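## Task

Scene 1: grasp the white 2x2 brick and place it on top of whichever black 2x3 brick sits nearest the yellow 4x4 plate. Do not disturb any other brick. Finish by opening the fingers and moving the gripper away.

## Robot and tools

Robot: a single six-joint arm (wxai_follower, Trossen) with a two-finger parallel gripper and a wrist camera. Joints from base outward: waist, shoulder, elbow, wrist pitch, wrist yaw, wrist roll, followed by the finger gap. Ranges (rad): waist -3.054 to 3.054, shoulder 0.000 to 3.142, elbow 0.000 to 2.356, wrist pitch -1.571 to 1.571, wrist yaw -1.571 to 1.571, wrist roll -3.142 to 3.142. Load limits (N m): 18, 22.3, 22.2, 5.86, 5.84, 5.48.

Frames: the scene frame has its origin on the table top directly beneath the arm base. +z is up, and +y lies to the left when facing along +x. The base may be slightly tilted. The gripper frame has fingers pointing along its +x and closing along its y. end_effector_position is the point between the finger pads, 3 to 4 cm behind the fingertips, and its readout gets less accurate at long reach.

Results: a state line with end_effector_position (m), end_effector_quat_wxyz, and linear/angular velocities (m/s, rad/s), all in the scene frame. Joint positions and Joint velocities (rad, rad/s) list the six joints and then the pad gap (m). grip_measured is the finger opening on the same -1..1 scale used in commands. A "pose unreachable" line means the clearance check altered or blocked the command, and HELD tags each affected step. "Hand target" is shown only when no steps are kept back. MOTOR HOT appears from 50 °C. OVER-TEMPERATURE FAULT means the arm is held at 95 °C, and the power may cut out if cooling takes too long. A torque fault stops the arm for 10 s and skips the remainder of the call.

The row: 7 numbers in [-1, 1] in this order: dx, dy, dz, rx, ry, rz, opening. The first six are an offset, not a pose. They are expressed in the gripper's own axes and measured from the gripper pose in the latest result that shows it. Before any result in a scene shows it, and for the second and later calls in one reply, they are measured from where the robot is when the action begins. 1.0 equals 0.6 m of translation or 180 degrees of rotation. rx, ry, rz together form one rotation vector. Opening is absolute: +1 is fully open (0.088 m), the empty fingers close at about -0.80, and values down to -1 close no further. Allow at least 0.5 s for a full close. Each control step clips the commanded pose to within 70 mm and 16 degrees of the measured pose. Position takes priority over orientation.

Tools:
- execute_actions: {"actions": [...], "pictures": bool}. An empty list only reports state, with pictures. An action {"rows": [[7 numbers], ...], "steps": n} uses 1 to 15 rows and 5 to 15 steps of 1/30 s (default 15). Each row is applied for one step, and the last row repeats. Every row is an offset from the same reference pose, not from the row before it. A wait {"steps": n} takes up to 300 steps counted from the last result, including reply time. Only one action or wait per call. A refused call sends nothing. The result is taken 5 steps early, and those kept-back steps run while you reply. After the last step the arm only continues to the last clipped pose, so far targets need follow-up calls.
- move: {"target": [7 numbers], "speed": m/s}. Target is a single row with the same offset rules as above. Speed ranges 0.002 to 0.5 (default 0.25), and turning is capped at twice that in rad/s. It follows a straight path of 0.5 to 10 s (cut off at 10 s) and takes the shorter rotation. The opening is sent at the start. It does not slow for obstacles and may overshoot speed, especially with a nearly straight arm. The result carries a "move:" line giving the ending (done, off_target, moving, held, fault), any limits that acted (paced = pose clipped; held = some steps blocked, after which motion may become fast), and the distance to target. Pictures are included.
- wait: {"seconds": 0 to 10}. Sends nothing new.
- zoom_image: {"camera": "cam_high" or "cam_wrist", "region": [x0, y0, x1, y1]} in pixels from the top-left corner, at most 504x504. Both images are 672x504.
- read_manual: {"section": "licences"} returns only the licence texts.
- finished_scene: {"scene": 1 or 2} ends and grades the scene permanently and returns the next task. Replying with no tool call ends everything.

Workflow: look, locate the brick, hover above it open, descend, then close to an opening well below grip_measured to hold it. The further below, the firmer the squeeze (about 34 N max per pad). Lift, carry, lower gently onto the target, open, and retreat upward. Friction can leave the gripper short or tilted, and tiny moves may not happen at all, so check the pose after each move and correct any tilt. Zero offsets are not a pause: they drive the gripper back to the reference pose.

Avoid: knocking anything off the table (this fails the scene), drops, slips, slams, fast or deep contacts (speed and how far the target lies past contact both raise force), and long heavy holds that heat the motors. Objects can receive occasional small pushes. Reply time runs in simulation, so keep thinking short.

Each tool is called after "Emit:" by a JSON object that holds its "name" and its "arguments".

## Session

Emit:
{"name": "execute_actions", "arguments": {"actions": []}}

Scene clock: 0.00 s of 4185.00 s.
end_effector_position=(+0.1471, -0.1806, +0.3344) grip_measured=+0.851 end_effector_quat_wxyz=(+0.763, -0.291, +0.324, -0.477) end_effector_velocity=(-0.000, +0.001, +0.001) end_effector_angular_velocity=(-0.006, +0.016, +0.005)
Joint positions: [-1.918  1.006  0.071  0.462 -0.855 -0.221  0.081]
Joint velocities: [-0.007 -0.002  0.002 -0.007 -0.007 -0.022 -0.   ]
Heat: hottest shoulder 26 °C (+0.0 °C/min).
Hand target: +0.147, -0.181, +0.334; +0.763, -0.291, +0.324, -0.477

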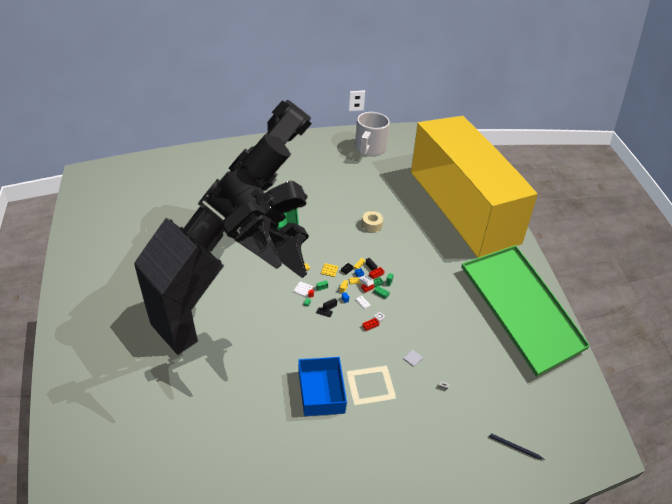

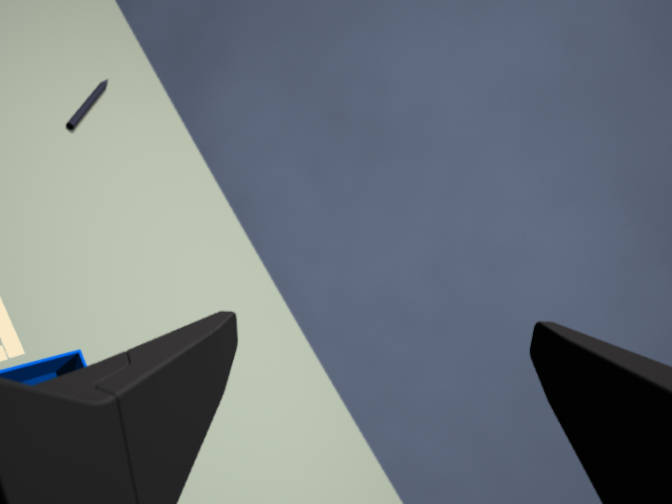

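Emit:
{"name": "zoom_image", "arguments": {"camera": "cam_high", "region": [280, 240, 420, 345]}}

Region (280, 240, 420, 345) of cam_high's 672x504 image, scaled by 3.600, with more detail than that image has; it fills the top 378 rows of this view, and the rest is white.

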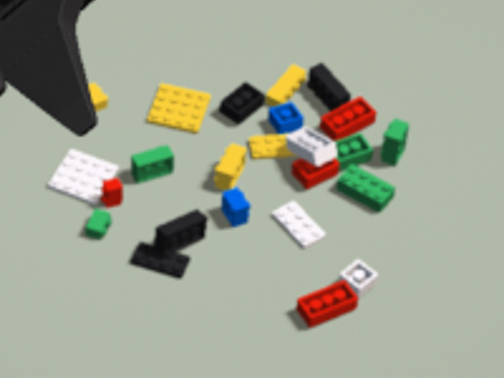

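Emit:
{"name": "move", "arguments": {"target": [-0.112,0.28,0.075,-0.091,0.214,0.375,0.85]}}

Scene clock: 3.70 s of 4185.00 s.
end_effector_position=(+0.2476, -0.0503, +0.2479) grip_measured=+0.850 end_effector_quat_wxyz=(+0.706, -0.010, +0.708, -0.011) end_effector_velocity=(+0.003, -0.001, +0.000) end_effector_angular_velocity=(-0.005, -0.004, +0.010)
Joint positions: [-1.393  1.34   0.933 -1.564 -0.918 -1.503  0.081]
Joint velocities: [ 0.007 -0.002  0.007  0.007 -0.007  0.007  0.   ]
Heat: hottest shoulder 26 °C (+0.0 °C/min).
Hand target: +0.249, -0.050, +0.249; +0.705, -0.013, +0.709, -0.010
Off the commanded pose: 0.004 m, 2 deg.
joint sent to its limit — the command would take joint 4 (wrist pitch) past its lower limit, so that joint was sent only as far as its limit.
Kept back: nothing.
move: done

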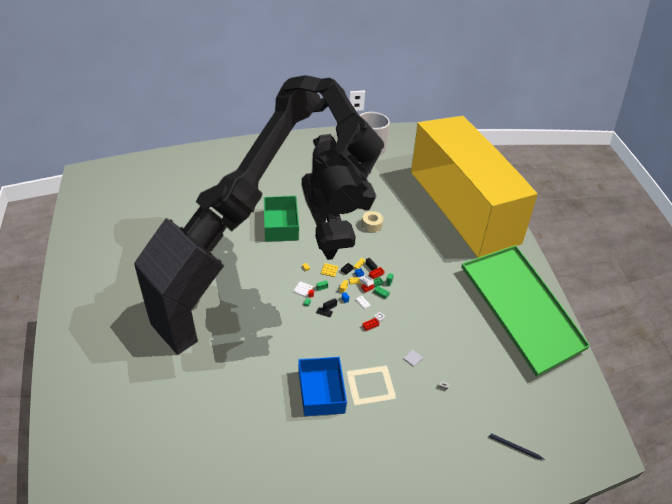

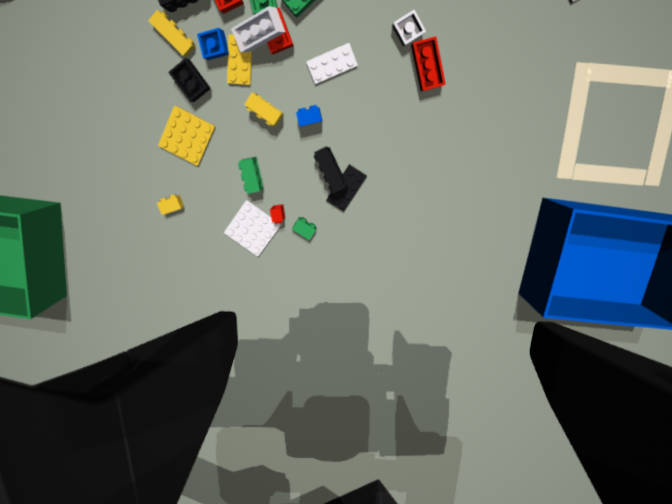

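Emit:
{"name": "move", "arguments": {"target": [0.21,-0.05,0.14,0,0,0,-0.15]}}

Scene clock: 5.20 s of 4185.00 s.
end_effector_position=(+0.3358, -0.0835, +0.1246) grip_measured=-0.150 end_effector_quat_wxyz=(+0.710, -0.015, +0.704, -0.009) end_effector_velocity=(-0.006, +0.000, -0.000) end_effector_angular_velocity=(-0.001, +0.016, -0.030)
Joint positions: [-0.774  1.44   0.92  -0.586 -0.902 -0.459  0.032]
Joint velocities: [-0.002 -0.002 -0.007 -0.022  0.007  0.007 -0.   ]
Heat: hottest shoulder 26 °C (+0.0 °C/min).
Hand target: +0.333, -0.084, +0.123; +0.708, -0.011, +0.706, -0.012
Off the commanded pose: 0.005 m, 1 deg.
Kept back: nothing.
move: done

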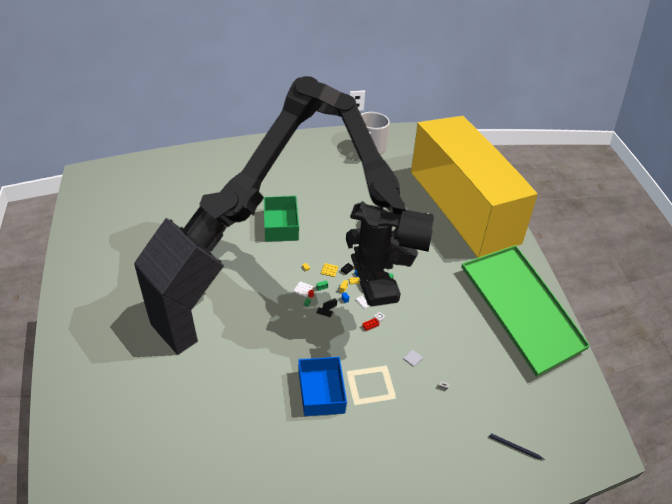

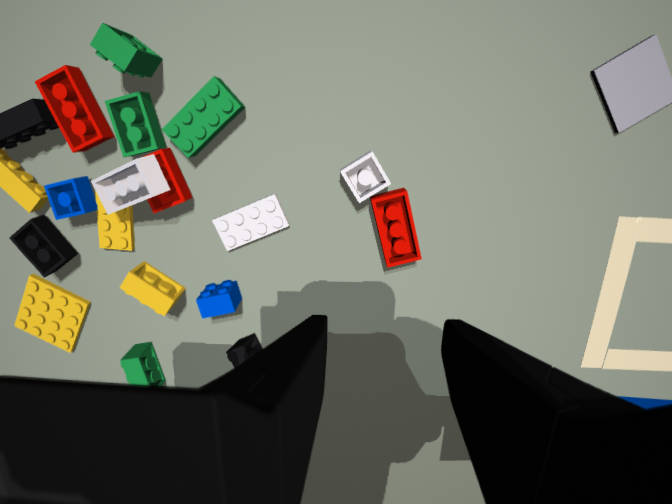

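Emit:
{"name": "move", "arguments": {"target": [0.09,0.006,0.05,-0.11,0,0,-0.27], "speed": 0.15}}

Scene clock: 7.10 s of 4185.00 s.
end_effector_position=(+0.3645, -0.0801, +0.0715) grip_measured=-0.270 end_effector_quat_wxyz=(+0.697, -0.134, +0.695, +0.110) end_effector_velocity=(+0.001, +0.000, +0.001) end_effector_angular_velocity=(+0.004, -0.007, +0.012)
Joint positions: [-0.595  1.551  0.966 -0.345 -0.808 -0.567  0.026]
Joint velocities: [-0.002 -0.002 -0.002  0.007 -0.007 -0.007  0.   ]
Heat: hottest shoulder 27 °C (+8.5 °C/min).
Hand target: +0.366, -0.081, +0.071; +0.697, -0.137, +0.695, +0.112
Off the commanded pose: 0.002 m, 0 deg.
Kept back: nothing.
move: done

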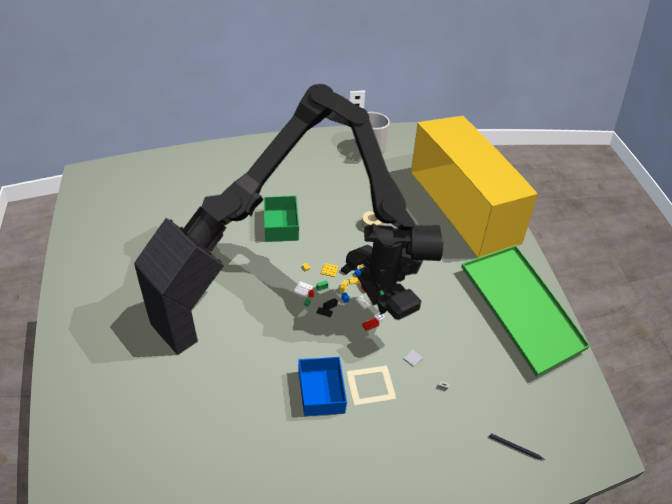

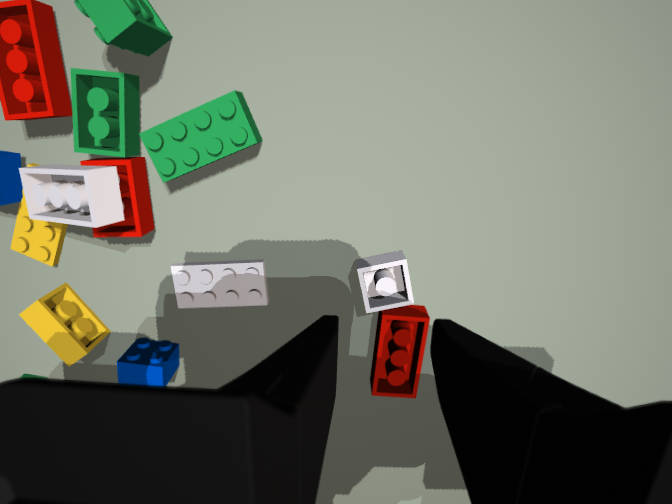

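Emit:
{"name": "move", "arguments": {"target": [0.028,0.001,0.015,-0.045,0,0,-0.27], "speed": 0.08}}

Scene clock: 8.50 s of 4185.00 s.
end_effector_position=(+0.3712, -0.0758, +0.0558) grip_measured=-0.270 end_effector_quat_wxyz=(+0.687, -0.181, +0.686, +0.157) end_effector_velocity=(+0.003, +0.001, +0.001) end_effector_angular_velocity=(+0.004, -0.010, +0.030)
Joint positions: [-0.544  1.581  0.981 -0.289 -0.778 -0.645  0.026]
Joint velocities: [-0.002 -0.002  0.002  0.007 -0.007 -0.022 -0.   ]
Heat: hottest shoulder 27 °C (+7.1 °C/min).
Hand target: +0.373, -0.077, +0.055; +0.686, -0.183, +0.686, +0.159
Off the commanded pose: 0.002 m, 0 deg.
Kept back: nothing.
move: done

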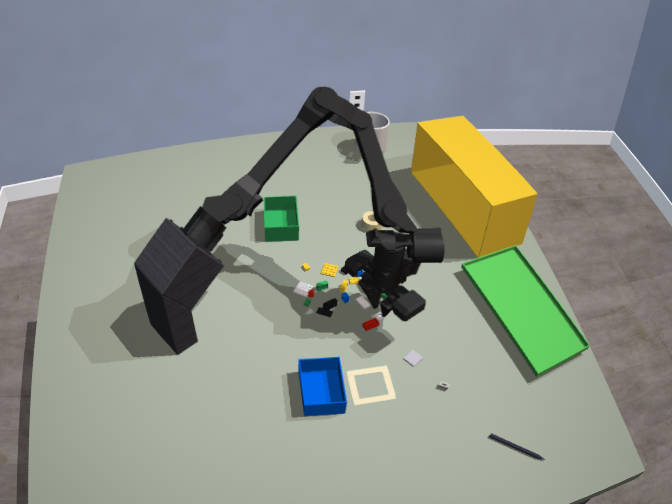

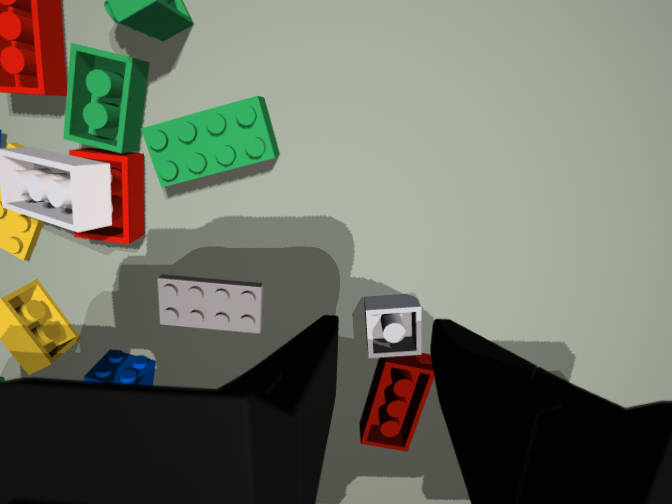

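Emit:
{"name": "move", "arguments": {"target": [0.003,-0.005,0.012,0,0,0,-0.27], "speed": 0.05}}

Emit:
{"name": "move", "arguments": {"target": [0.025,0,0,0,0,0,-0.27], "speed": 0.03}}

Scene clock: 9.43 s of 4185.00 s.
end_effector_position=(+0.3779, -0.0742, +0.0552) grip_measured=-0.270 end_effector_quat_wxyz=(+0.687, -0.182, +0.685, +0.159) end_effector_velocity=(-0.001, +0.000, +0.000) end_effector_angular_velocity=(+0.006, +0.003, +0.001)
Joint positions: [-0.536  1.588  1.006 -0.3   -0.775 -0.639  0.026]
Joint velocities: [-0.002  0.002  0.002 -0.007 -0.007 -0.007 -0.   ]
Heat: hottest shoulder 27 °C (+6.4 °C/min).
Hand target: +0.379, -0.075, +0.054; +0.687, -0.181, +0.686, +0.157
Off the commanded pose: 0.002 m, 0 deg.
Kept back: nothing.
move: done

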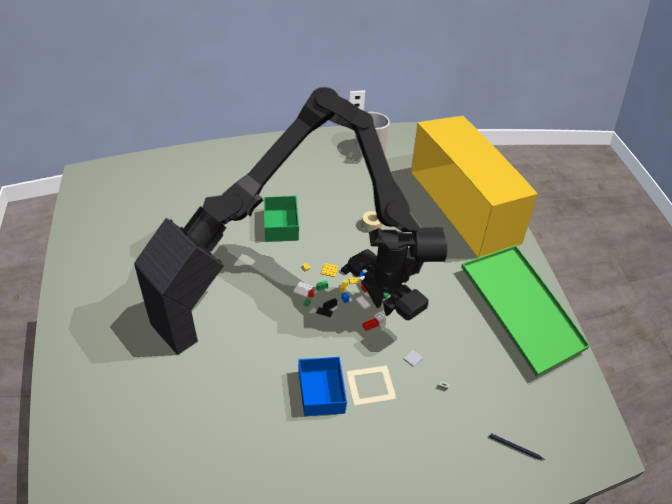

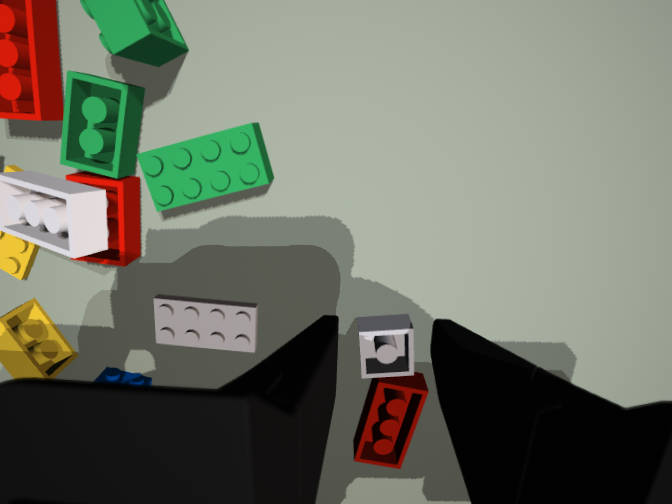

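Scene clock: 10.23 s of 4185.00 s.
end_effector_position=(+0.3811, -0.0731, +0.0424) grip_measured=-0.270 end_effector_quat_wxyz=(+0.689, -0.185, +0.682, +0.161) end_effector_velocity=(-0.002, +0.002, -0.000) end_effector_angular_velocity=(+0.010, +0.005, -0.026)
Joint positions: [-0.504  1.615  1.007 -0.239 -0.756 -0.606  0.026]
Joint velocities: [ 0.002 -0.002 -0.002 -0.007 -0.007  0.022 -0.   ]
Heat: hottest shoulder 27 °C (+5.9 °C/min).
Hand target: +0.378, -0.075, +0.040; +0.687, -0.182, +0.685, +0.159
Off the commanded pose: 0.004 m, 1 deg.
Kept back: nothing.
move: done

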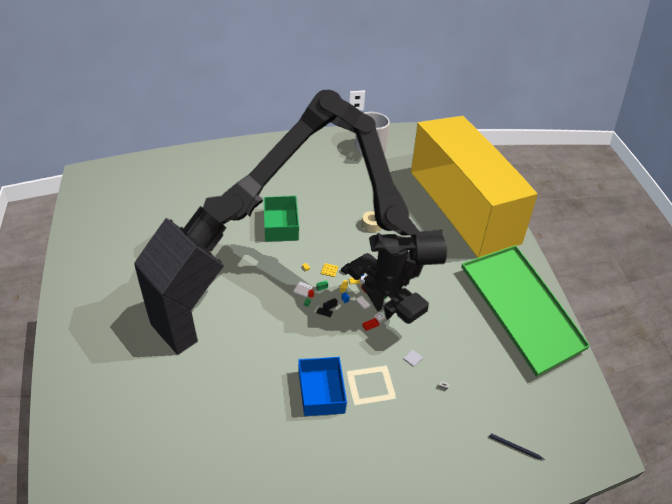

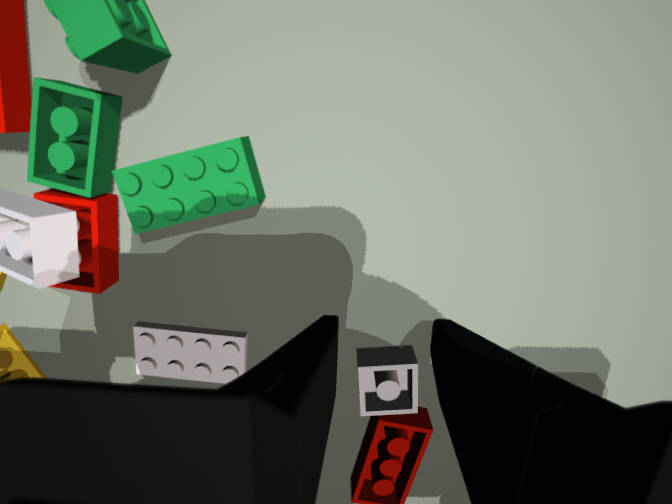

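Emit:
{"name": "move", "arguments": {"target": [0.013,0,-0.008,0,0,0,-0.27], "speed": 0.02}}

Emit:
{"name": "move", "arguments": {"target": [0,0,0,0,0,0,-0.65]}}

Emit:
{"name": "move", "arguments": {"target": [-0.07,0,0,0,0,0,-0.65], "speed": 0.1}}

Scene clock: 11.20 s of 4185.00 s.
end_effector_position=(+0.3805, -0.0742, +0.0374) grip_measured=-0.270 end_effector_quat_wxyz=(+0.691, -0.188, +0.678, +0.163) end_effector_velocity=(-0.001, +0.000, +0.000) end_effector_angular_velocity=(+0.005, -0.003, +0.008)
Joint positions: [-0.496  1.626  0.995 -0.2   -0.751 -0.598  0.026]
Joint velocities: [-0.002 -0.002 -0.007  0.007 -0.007 -0.007 -0.001]
Heat: hottest shoulder 27 °C (+5.4 °C/min).
Hand target: +0.377, -0.076, +0.035; +0.689, -0.185, +0.682, +0.161
Off the commanded pose: 0.005 m, 1 deg.
Kept back: nothing.
move: done

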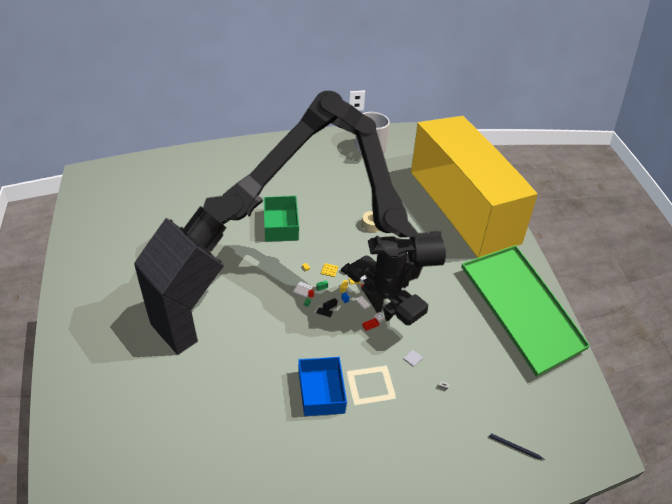

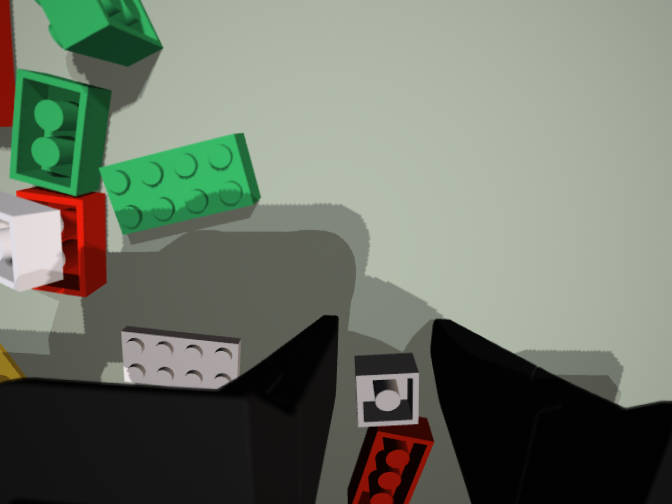

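Scene clock: 11.70 s of 4185.00 s.
end_effector_position=(+0.3804, -0.0742, +0.0375) grip_measured=-0.506 end_effector_quat_wxyz=(+0.691, -0.188, +0.678, +0.163) end_effector_velocity=(-0.004, -0.003, +0.002) end_effector_angular_velocity=(-0.011, +0.013, -0.012)
Joint positions: [-0.496  1.626  0.995 -0.201 -0.752 -0.598  0.014]
Joint velocities: [-0.007 -0.002 -0.002 -0.022  0.007 -0.007 -0.017]
Heat: hottest shoulder 27 °C (+5.1 °C/min).
Hand target: +0.381, -0.074, +0.037; +0.691, -0.188, +0.678, +0.163
Off the commanded pose: 0.000 m, 0 deg.
Kept back: nothing.
move: done

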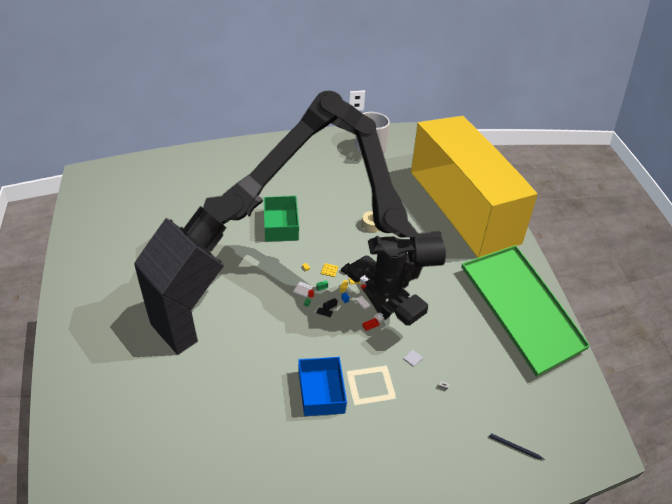

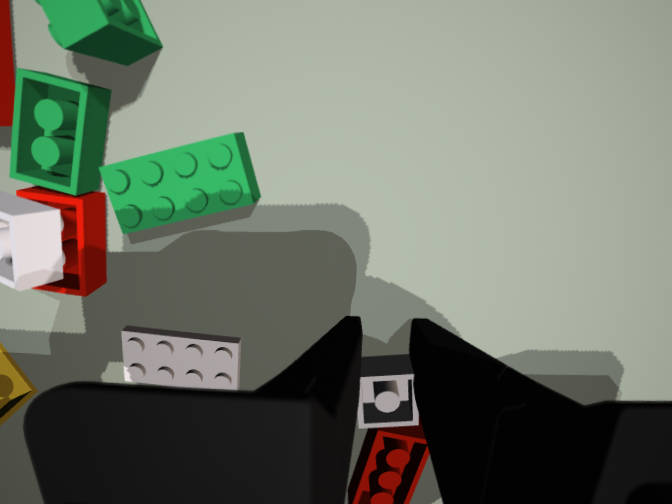

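Scene clock: 12.53 s of 4185.00 s.
end_effector_position=(+0.3749, -0.0741, +0.0757) grip_measured=-0.509 end_effector_quat_wxyz=(+0.688, -0.182, +0.683, +0.162) end_effector_velocity=(-0.004, +0.002, +0.001) end_effector_angular_velocity=(+0.009, +0.012, +0.004)
Joint positions: [-0.589  1.543  1.004 -0.382 -0.813 -0.701  0.014]
Joint velocities: [-0.002 -0.002 -0.002 -0.022 -0.007 -0.022  0.011]
Heat: hottest shoulder 27 °C (+4.8 °C/min).
Hand target: +0.379, -0.073, +0.080; +0.691, -0.188, +0.679, +0.163
Off the commanded pose: 0.006 m, 1 deg.
Kept back: nothing.
move: done

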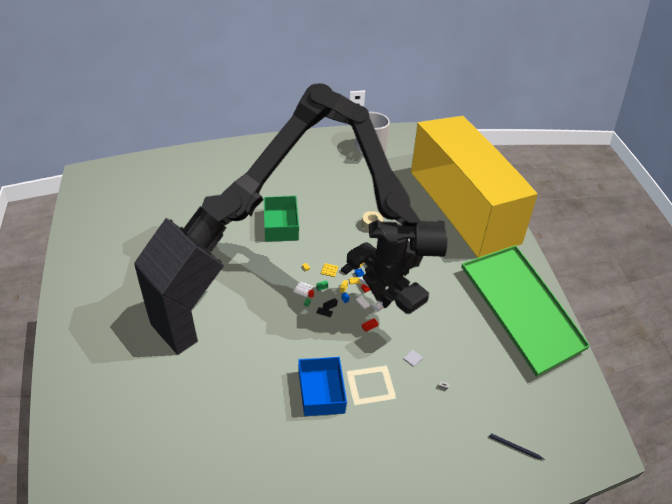

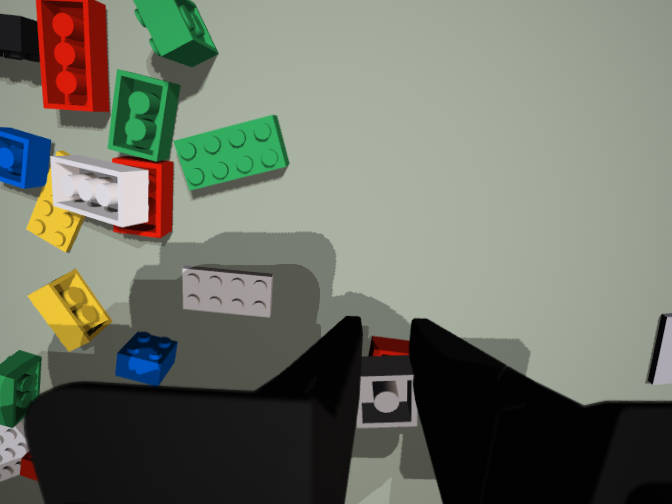

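Emit:
{"name": "move", "arguments": {"target": [-0.01,0.217,0.018,-0.04,0,0,-0.65], "speed": 0.2}}

Scene clock: 13.90 s of 4185.00 s.
end_effector_position=(+0.3248, +0.0453, +0.0776) grip_measured=-0.513 end_effector_quat_wxyz=(+0.675, -0.224, +0.672, +0.204) end_effector_velocity=(-0.003, +0.002, +0.001) end_effector_angular_velocity=(+0.009, +0.004, +0.007)
Joint positions: [-0.237  1.09   0.714 -0.331 -0.568 -0.494  0.014]
Joint velocities: [ 0.002 -0.012 -0.007 -0.007 -0.007 -0.007  0.007]
Heat: hottest shoulder 27 °C (+4.3 °C/min).
Hand target: +0.324, +0.046, +0.078; +0.676, -0.225, +0.671, +0.204
Off the commanded pose: 0.002 m, 0 deg.
Kept back: nothing.
move: done

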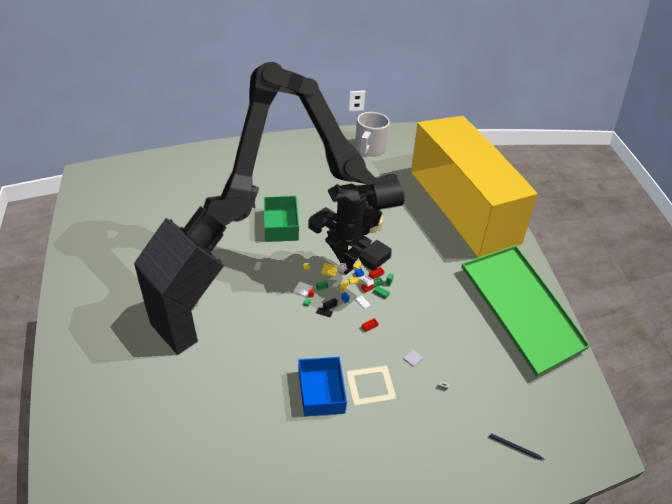

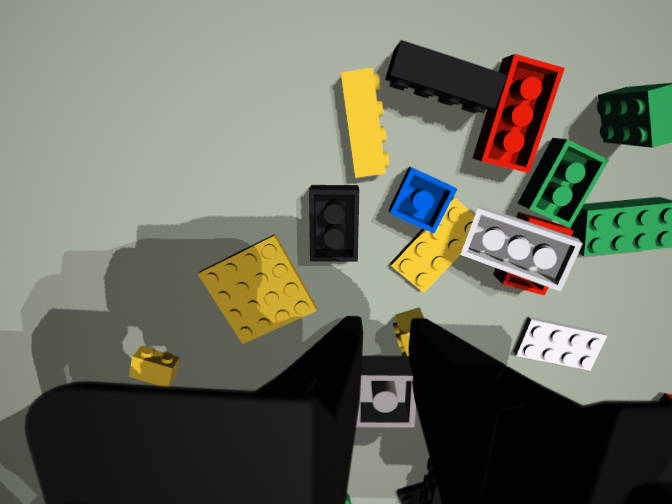

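Emit:
{"name": "move", "arguments": {"target": [0.024,0.025,0.062,0,0,0,-0.65], "speed": 0.1}}

Scene clock: 14.93 s of 4185.00 s.
end_effector_position=(+0.3445, +0.0782, +0.0636) grip_measured=-0.511 end_effector_quat_wxyz=(+0.675, -0.224, +0.672, +0.205) end_effector_velocity=(-0.005, +0.002, -0.001) end_effector_angular_velocity=(+0.008, +0.024, -0.013)
Joint positions: [-0.081  1.133  0.809 -0.329 -0.448 -0.383  0.014]
Joint velocities: [ 0.007  0.002  0.002 -0.022 -0.007  0.007 -0.009]
Heat: hottest shoulder 27 °C (+4.0 °C/min).
Hand target: +0.347, +0.079, +0.063; +0.675, -0.224, +0.672, +0.204
Off the commanded pose: 0.002 m, 0 deg.
Kept back: nothing.
move: done

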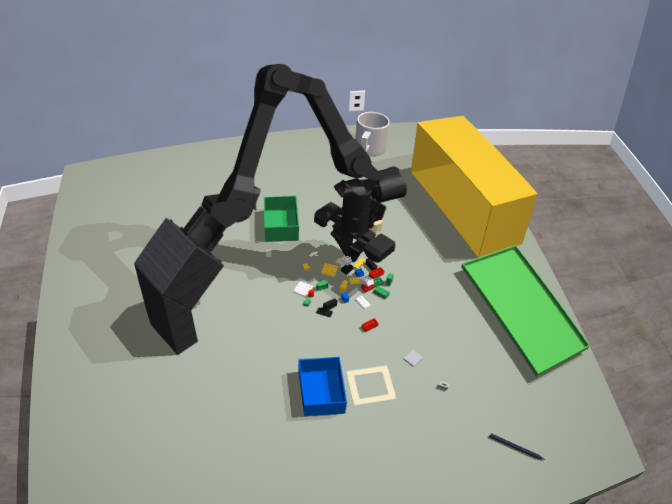

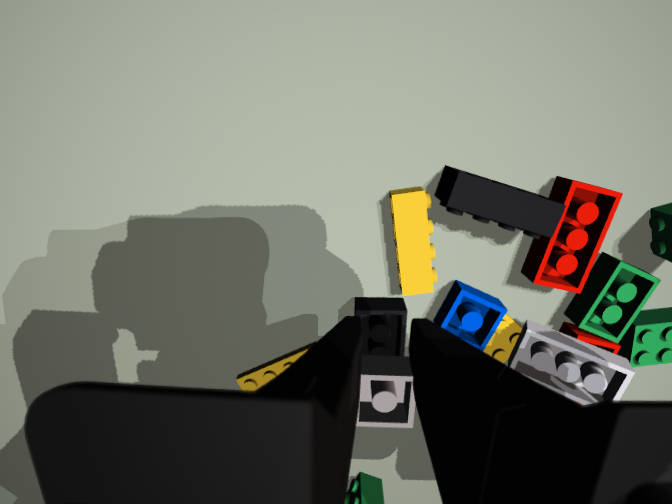

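Emit:
{"name": "move", "arguments": {"target": [0.01,0.002,0.016,0,0,0,-0.65], "speed": 0.03}}

Emit:
{"name": "zoom_image", "arguments": {"camera": "cam_wrist", "region": [300, 280, 480, 440]}}

Emit:
{"name": "zoom_image", "arguments": {"camera": "cam_high", "region": [300, 225, 400, 300]}}

Scene clock: 15.90 s of 4185.00 s.
end_effector_position=(+0.3493, +0.0840, +0.0585) grip_measured=-0.510 end_effector_quat_wxyz=(+0.675, -0.224, +0.673, +0.205) end_effector_velocity=(-0.001, +0.004, -0.001) end_effector_angular_velocity=(+0.023, +0.005, +0.010)
Joint positions: [-0.053  1.156  0.835 -0.325 -0.426 -0.365  0.014]
Joint velocities: [ 0.002  0.002 -0.002  0.007 -0.022 -0.007  0.011]
Heat: hottest shoulder 27 °C (+3.8 °C/min).
Hand target: +0.352, +0.085, +0.057; +0.675, -0.224, +0.672, +0.205
Off the commanded pose: 0.003 m, 0 deg.
Kept back: nothing.
move: done

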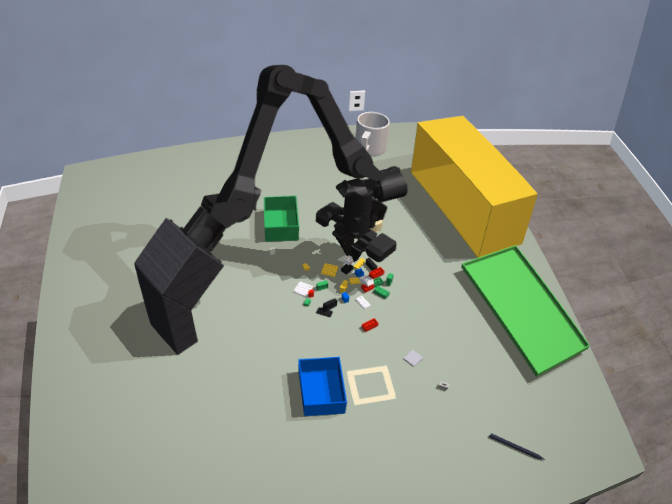

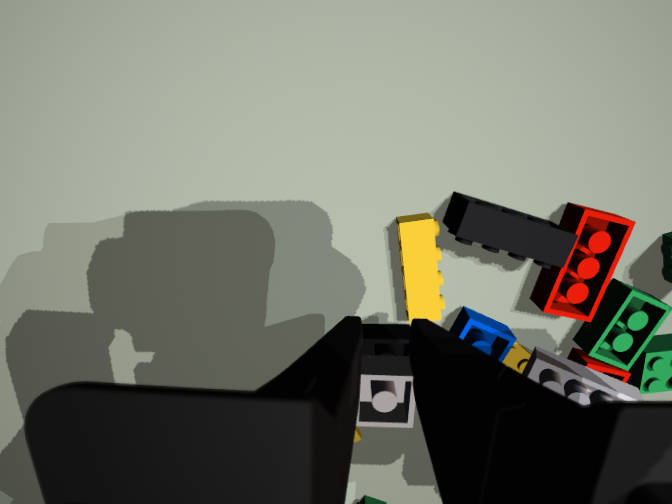

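Region (300, 280, 480, 440) of cam_wrist's 672x504 image, scaled by 2.800, with more detail than that image has.

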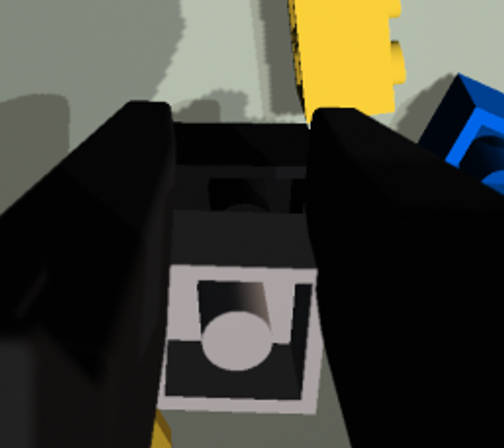

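Region (300, 225, 400, 300) of cam_high's 672x504 image, scaled by 5.040, with more detail than that image has; it fills the top 378 rows of this view, and the rest is white.

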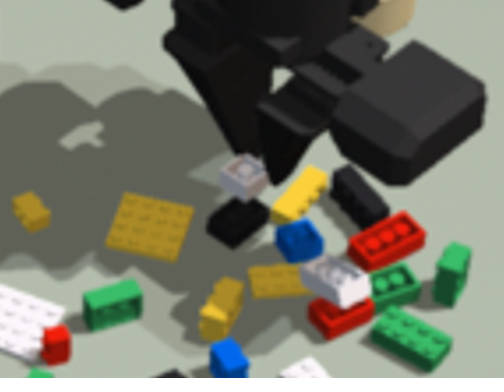

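Emit:
{"name": "move", "arguments": {"target": [0.015,0,-0.003,0,0,0,-0.65], "speed": 0.015}}

Emit:
{"name": "zoom_image", "arguments": {"camera": "cam_wrist", "region": [300, 280, 480, 440]}}

Emit:
{"name": "zoom_image", "arguments": {"camera": "cam_high", "region": [300, 225, 400, 300]}}

Scene clock: 17.00 s of 4185.00 s.
end_effector_position=(+0.3511, +0.0844, +0.0524) grip_measured=-0.514 end_effector_quat_wxyz=(+0.678, -0.226, +0.668, +0.207) end_effector_velocity=(+0.000, +0.003, +0.000) end_effector_angular_velocity=(+0.021, -0.002, +0.009)
Joint positions: [-0.041  1.175  0.83  -0.287 -0.417 -0.359  0.014]
Joint velocities: [-0.002 -0.002 -0.002  0.007 -0.022 -0.007 -0.019]
Heat: hottest shoulder 28 °C (+7.1 °C/min).
Hand target: +0.348, +0.083, +0.050; +0.674, -0.224, +0.673, +0.205
Off the commanded pose: 0.005 m, 1 deg.
Kept back: nothing.
move: done

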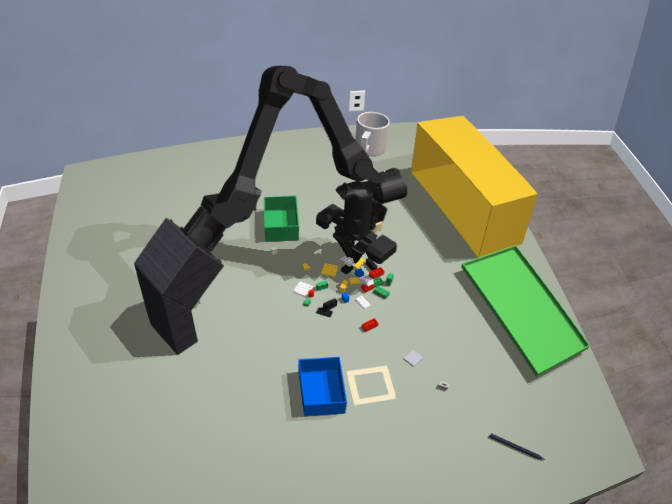

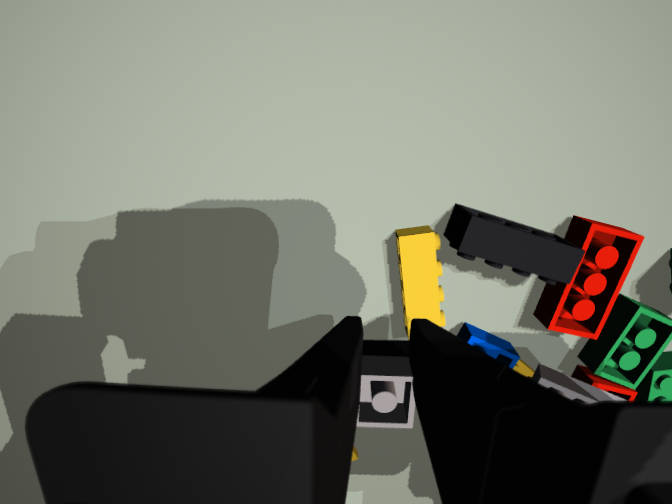

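Region (300, 280, 480, 440) of cam_wrist's 672x504 image, scaled by 2.800, with more detail than that image has.

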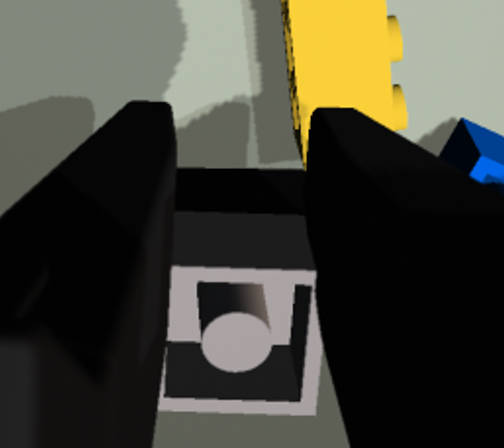

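Region (300, 225, 400, 300) of cam_high's 672x504 image, scaled by 5.040, with more detail than that image has; it fills the top 378 rows of this view, and the rest is white.

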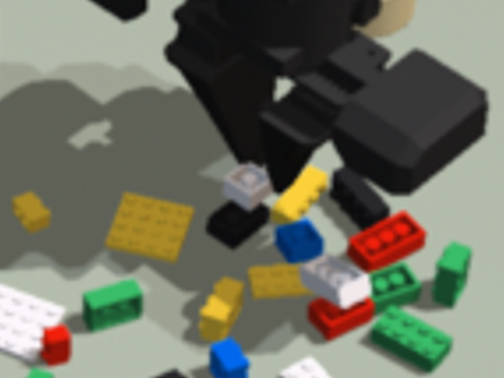

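Flush already; back off before lowering.

Emit:
{"name": "move", "arguments": {"target": [-0.002,0,-0.014,0,0,0,-0.65], "speed": 0.015}}

Emit:
{"name": "move", "arguments": {"target": [0.009,0,-0.004,0,0,0,-0.65], "speed": 0.012}}

Emit:
{"name": "zoom_image", "arguments": {"camera": "cam_wrist", "region": [300, 280, 480, 440]}}

Emit:
{"name": "zoom_image", "arguments": {"camera": "cam_high", "region": [300, 225, 400, 300]}}

Scene clock: 18.03 s of 4185.00 s.
end_effector_position=(+0.3445, +0.0795, +0.0514) grip_measured=-0.510 end_effector_quat_wxyz=(+0.676, -0.225, +0.671, +0.206) end_effector_velocity=(-0.001, -0.000, -0.000) end_effector_angular_velocity=(+0.006, -0.002, -0.008)
Joint positions: [-0.052  1.17   0.803 -0.275 -0.426 -0.365  0.014]
Joint velocities: [-0.002 -0.002 -0.007  0.007 -0.007  0.007  0.007]
Heat: hottest shoulder 28 °C (+6.7 °C/min).
Hand target: +0.344, +0.079, +0.054; +0.678, -0.227, +0.668, +0.207
Off the commanded pose: 0.002 m, 0 deg.
Kept back: nothing.
move: done

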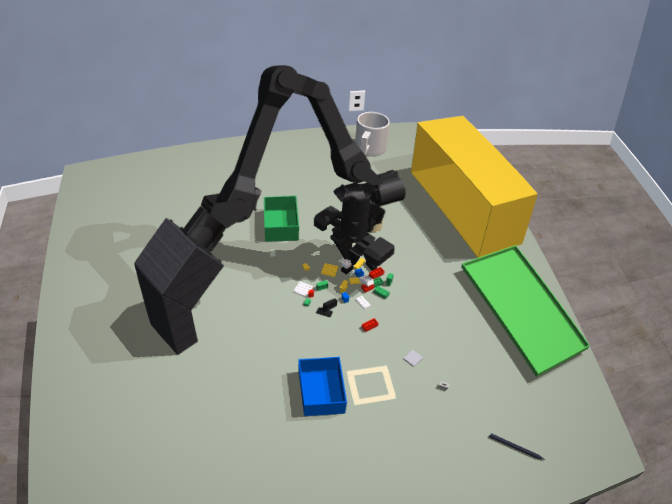

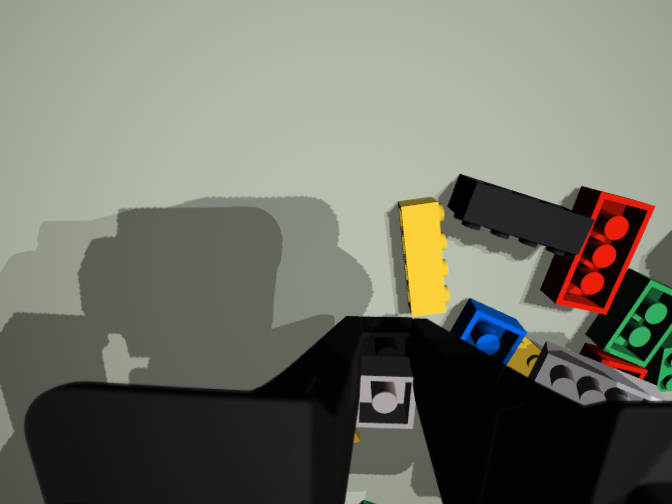

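Scene clock: 18.77 s of 4185.00 s.
end_effector_position=(+0.3460, +0.0797, +0.0487) grip_measured=-0.512 end_effector_quat_wxyz=(+0.679, -0.227, +0.666, +0.208) end_effector_velocity=(-0.001, +0.000, +0.001) end_effector_angular_velocity=(-0.006, +0.002, +0.022)
Joint positions: [-0.048  1.178  0.798 -0.249 -0.423 -0.364  0.014]
Joint velocities: [ 0.002 -0.007 -0.002 -0.007  0.007 -0.022  0.021]
Heat: hottest shoulder 28 °C (+6.4 °C/min).
Hand target: +0.343, +0.078, +0.046; +0.676, -0.225, +0.671, +0.206
Off the commanded pose: 0.005 m, 1 deg.
Kept back: nothing.
move: done

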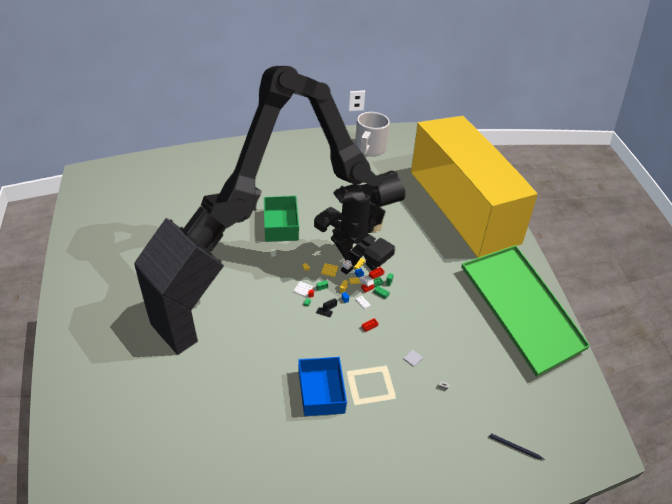

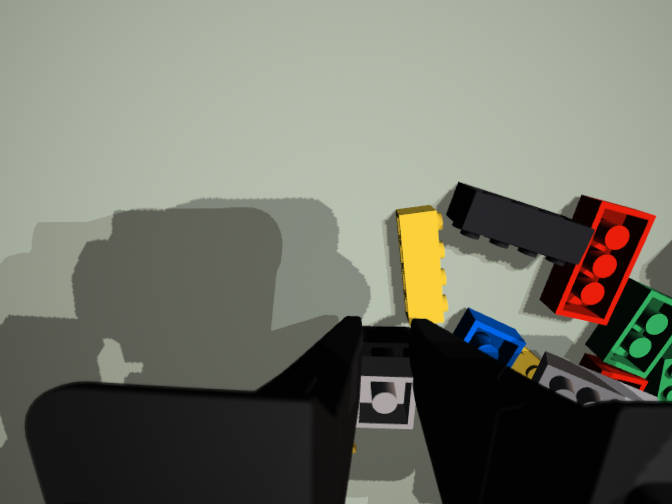

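Region (300, 280, 480, 440) of cam_wrist's 672x504 image, scaled by 2.800, with more detail than that image has.

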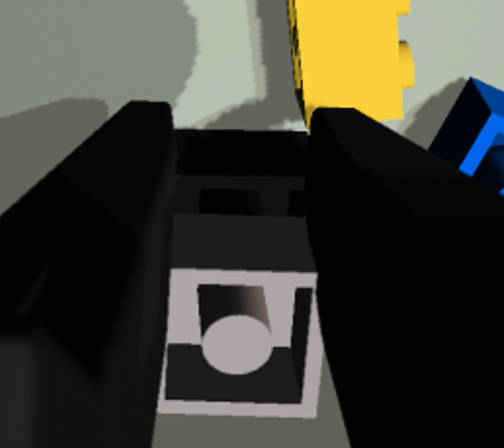

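Region (300, 225, 400, 300) of cam_high's 672x504 image, scaled by 5.040, with more detail than that image has; it fills the top 378 rows of this view, and the rest is white.

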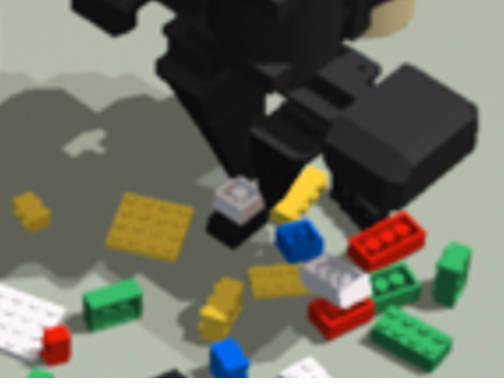

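Centred and about touching. Release.

Emit:
{"name": "move", "arguments": {"target": [0.002,0,-0.003,0,0,0,-0.35], "speed": 0.01}}

Emit:
{"name": "move", "arguments": {"target": [-0.13,0,-0.06,0,0,0,-0.35], "speed": 0.12}}

Emit:
{"name": "zoom_image", "arguments": {"camera": "cam_high", "region": [300, 225, 400, 300]}}

Scene clock: 19.70 s of 4185.00 s.
end_effector_position=(+0.3471, +0.0799, +0.0487) grip_measured=-0.350 end_effector_quat_wxyz=(+0.681, -0.228, +0.664, +0.209) end_effector_velocity=(-0.003, +0.002, +0.000) end_effector_angular_velocity=(+0.018, +0.011, -0.011)
Joint positions: [-0.048  1.178  0.797 -0.242 -0.423 -0.364  0.022]
Joint velocities: [-0.002 -0.002 -0.002 -0.007 -0.022  0.007 -0.   ]
Heat: hottest shoulder 28 °C (+6.1 °C/min).
Hand target: +0.345, +0.079, +0.048; +0.679, -0.227, +0.666, +0.208
Off the commanded pose: 0.003 m, 0 deg.
Kept back: nothing.
move: done

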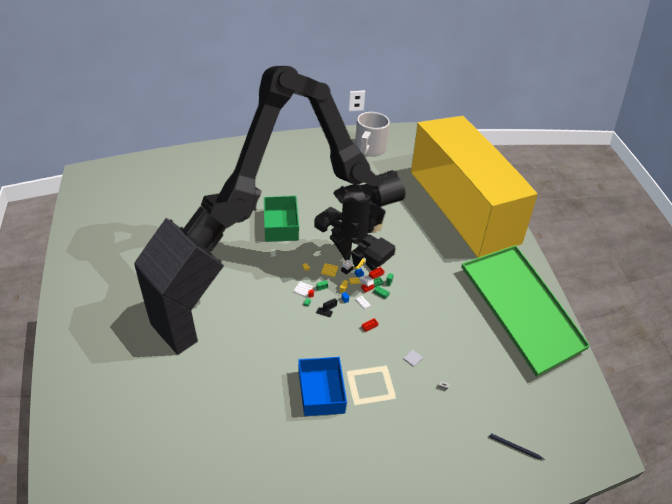

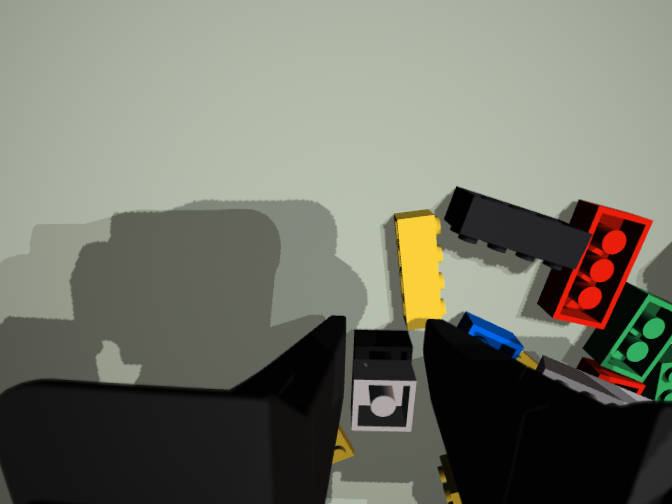

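Scene clock: 20.87 s of 4185.00 s.
end_effector_position=(+0.3168, +0.0595, +0.1251) grip_measured=-0.350 end_effector_quat_wxyz=(+0.679, -0.227, +0.666, +0.208) end_effector_velocity=(-0.007, +0.001, +0.001) end_effector_angular_velocity=(+0.015, +0.027, -0.004)
Joint positions: [-0.33   0.905  0.738 -0.565 -0.644 -0.569  0.022]
Joint velocities: [-0.007 -0.002 -0.002 -0.037 -0.022 -0.022 -0.   ]
Heat: hottest shoulder 28 °C (+5.8 °C/min).
Hand target: +0.316, +0.060, +0.126; +0.680, -0.228, +0.665, +0.209
Off the commanded pose: 0.002 m, 0 deg.
Kept back: nothing.
move: done

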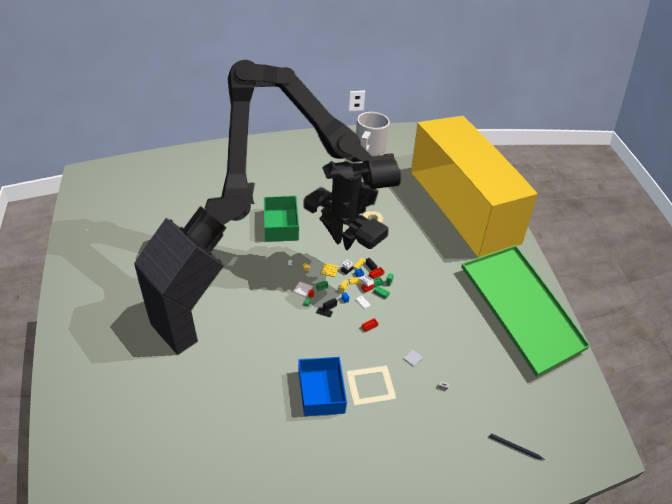

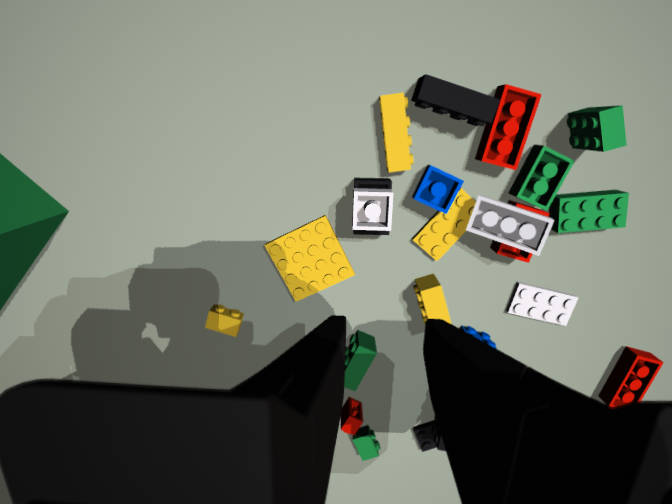

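Region (300, 225, 400, 300) of cam_high's 672x504 image, scaled by 5.040, with more detail than that image has; it fills the top 378 rows of this view, and the rest is white.

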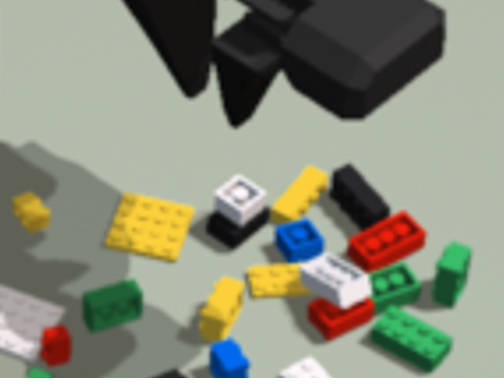

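Emit:
{"name": "finished_scene", "arguments": {"scene": 1}}

The scene is finished: the task was done.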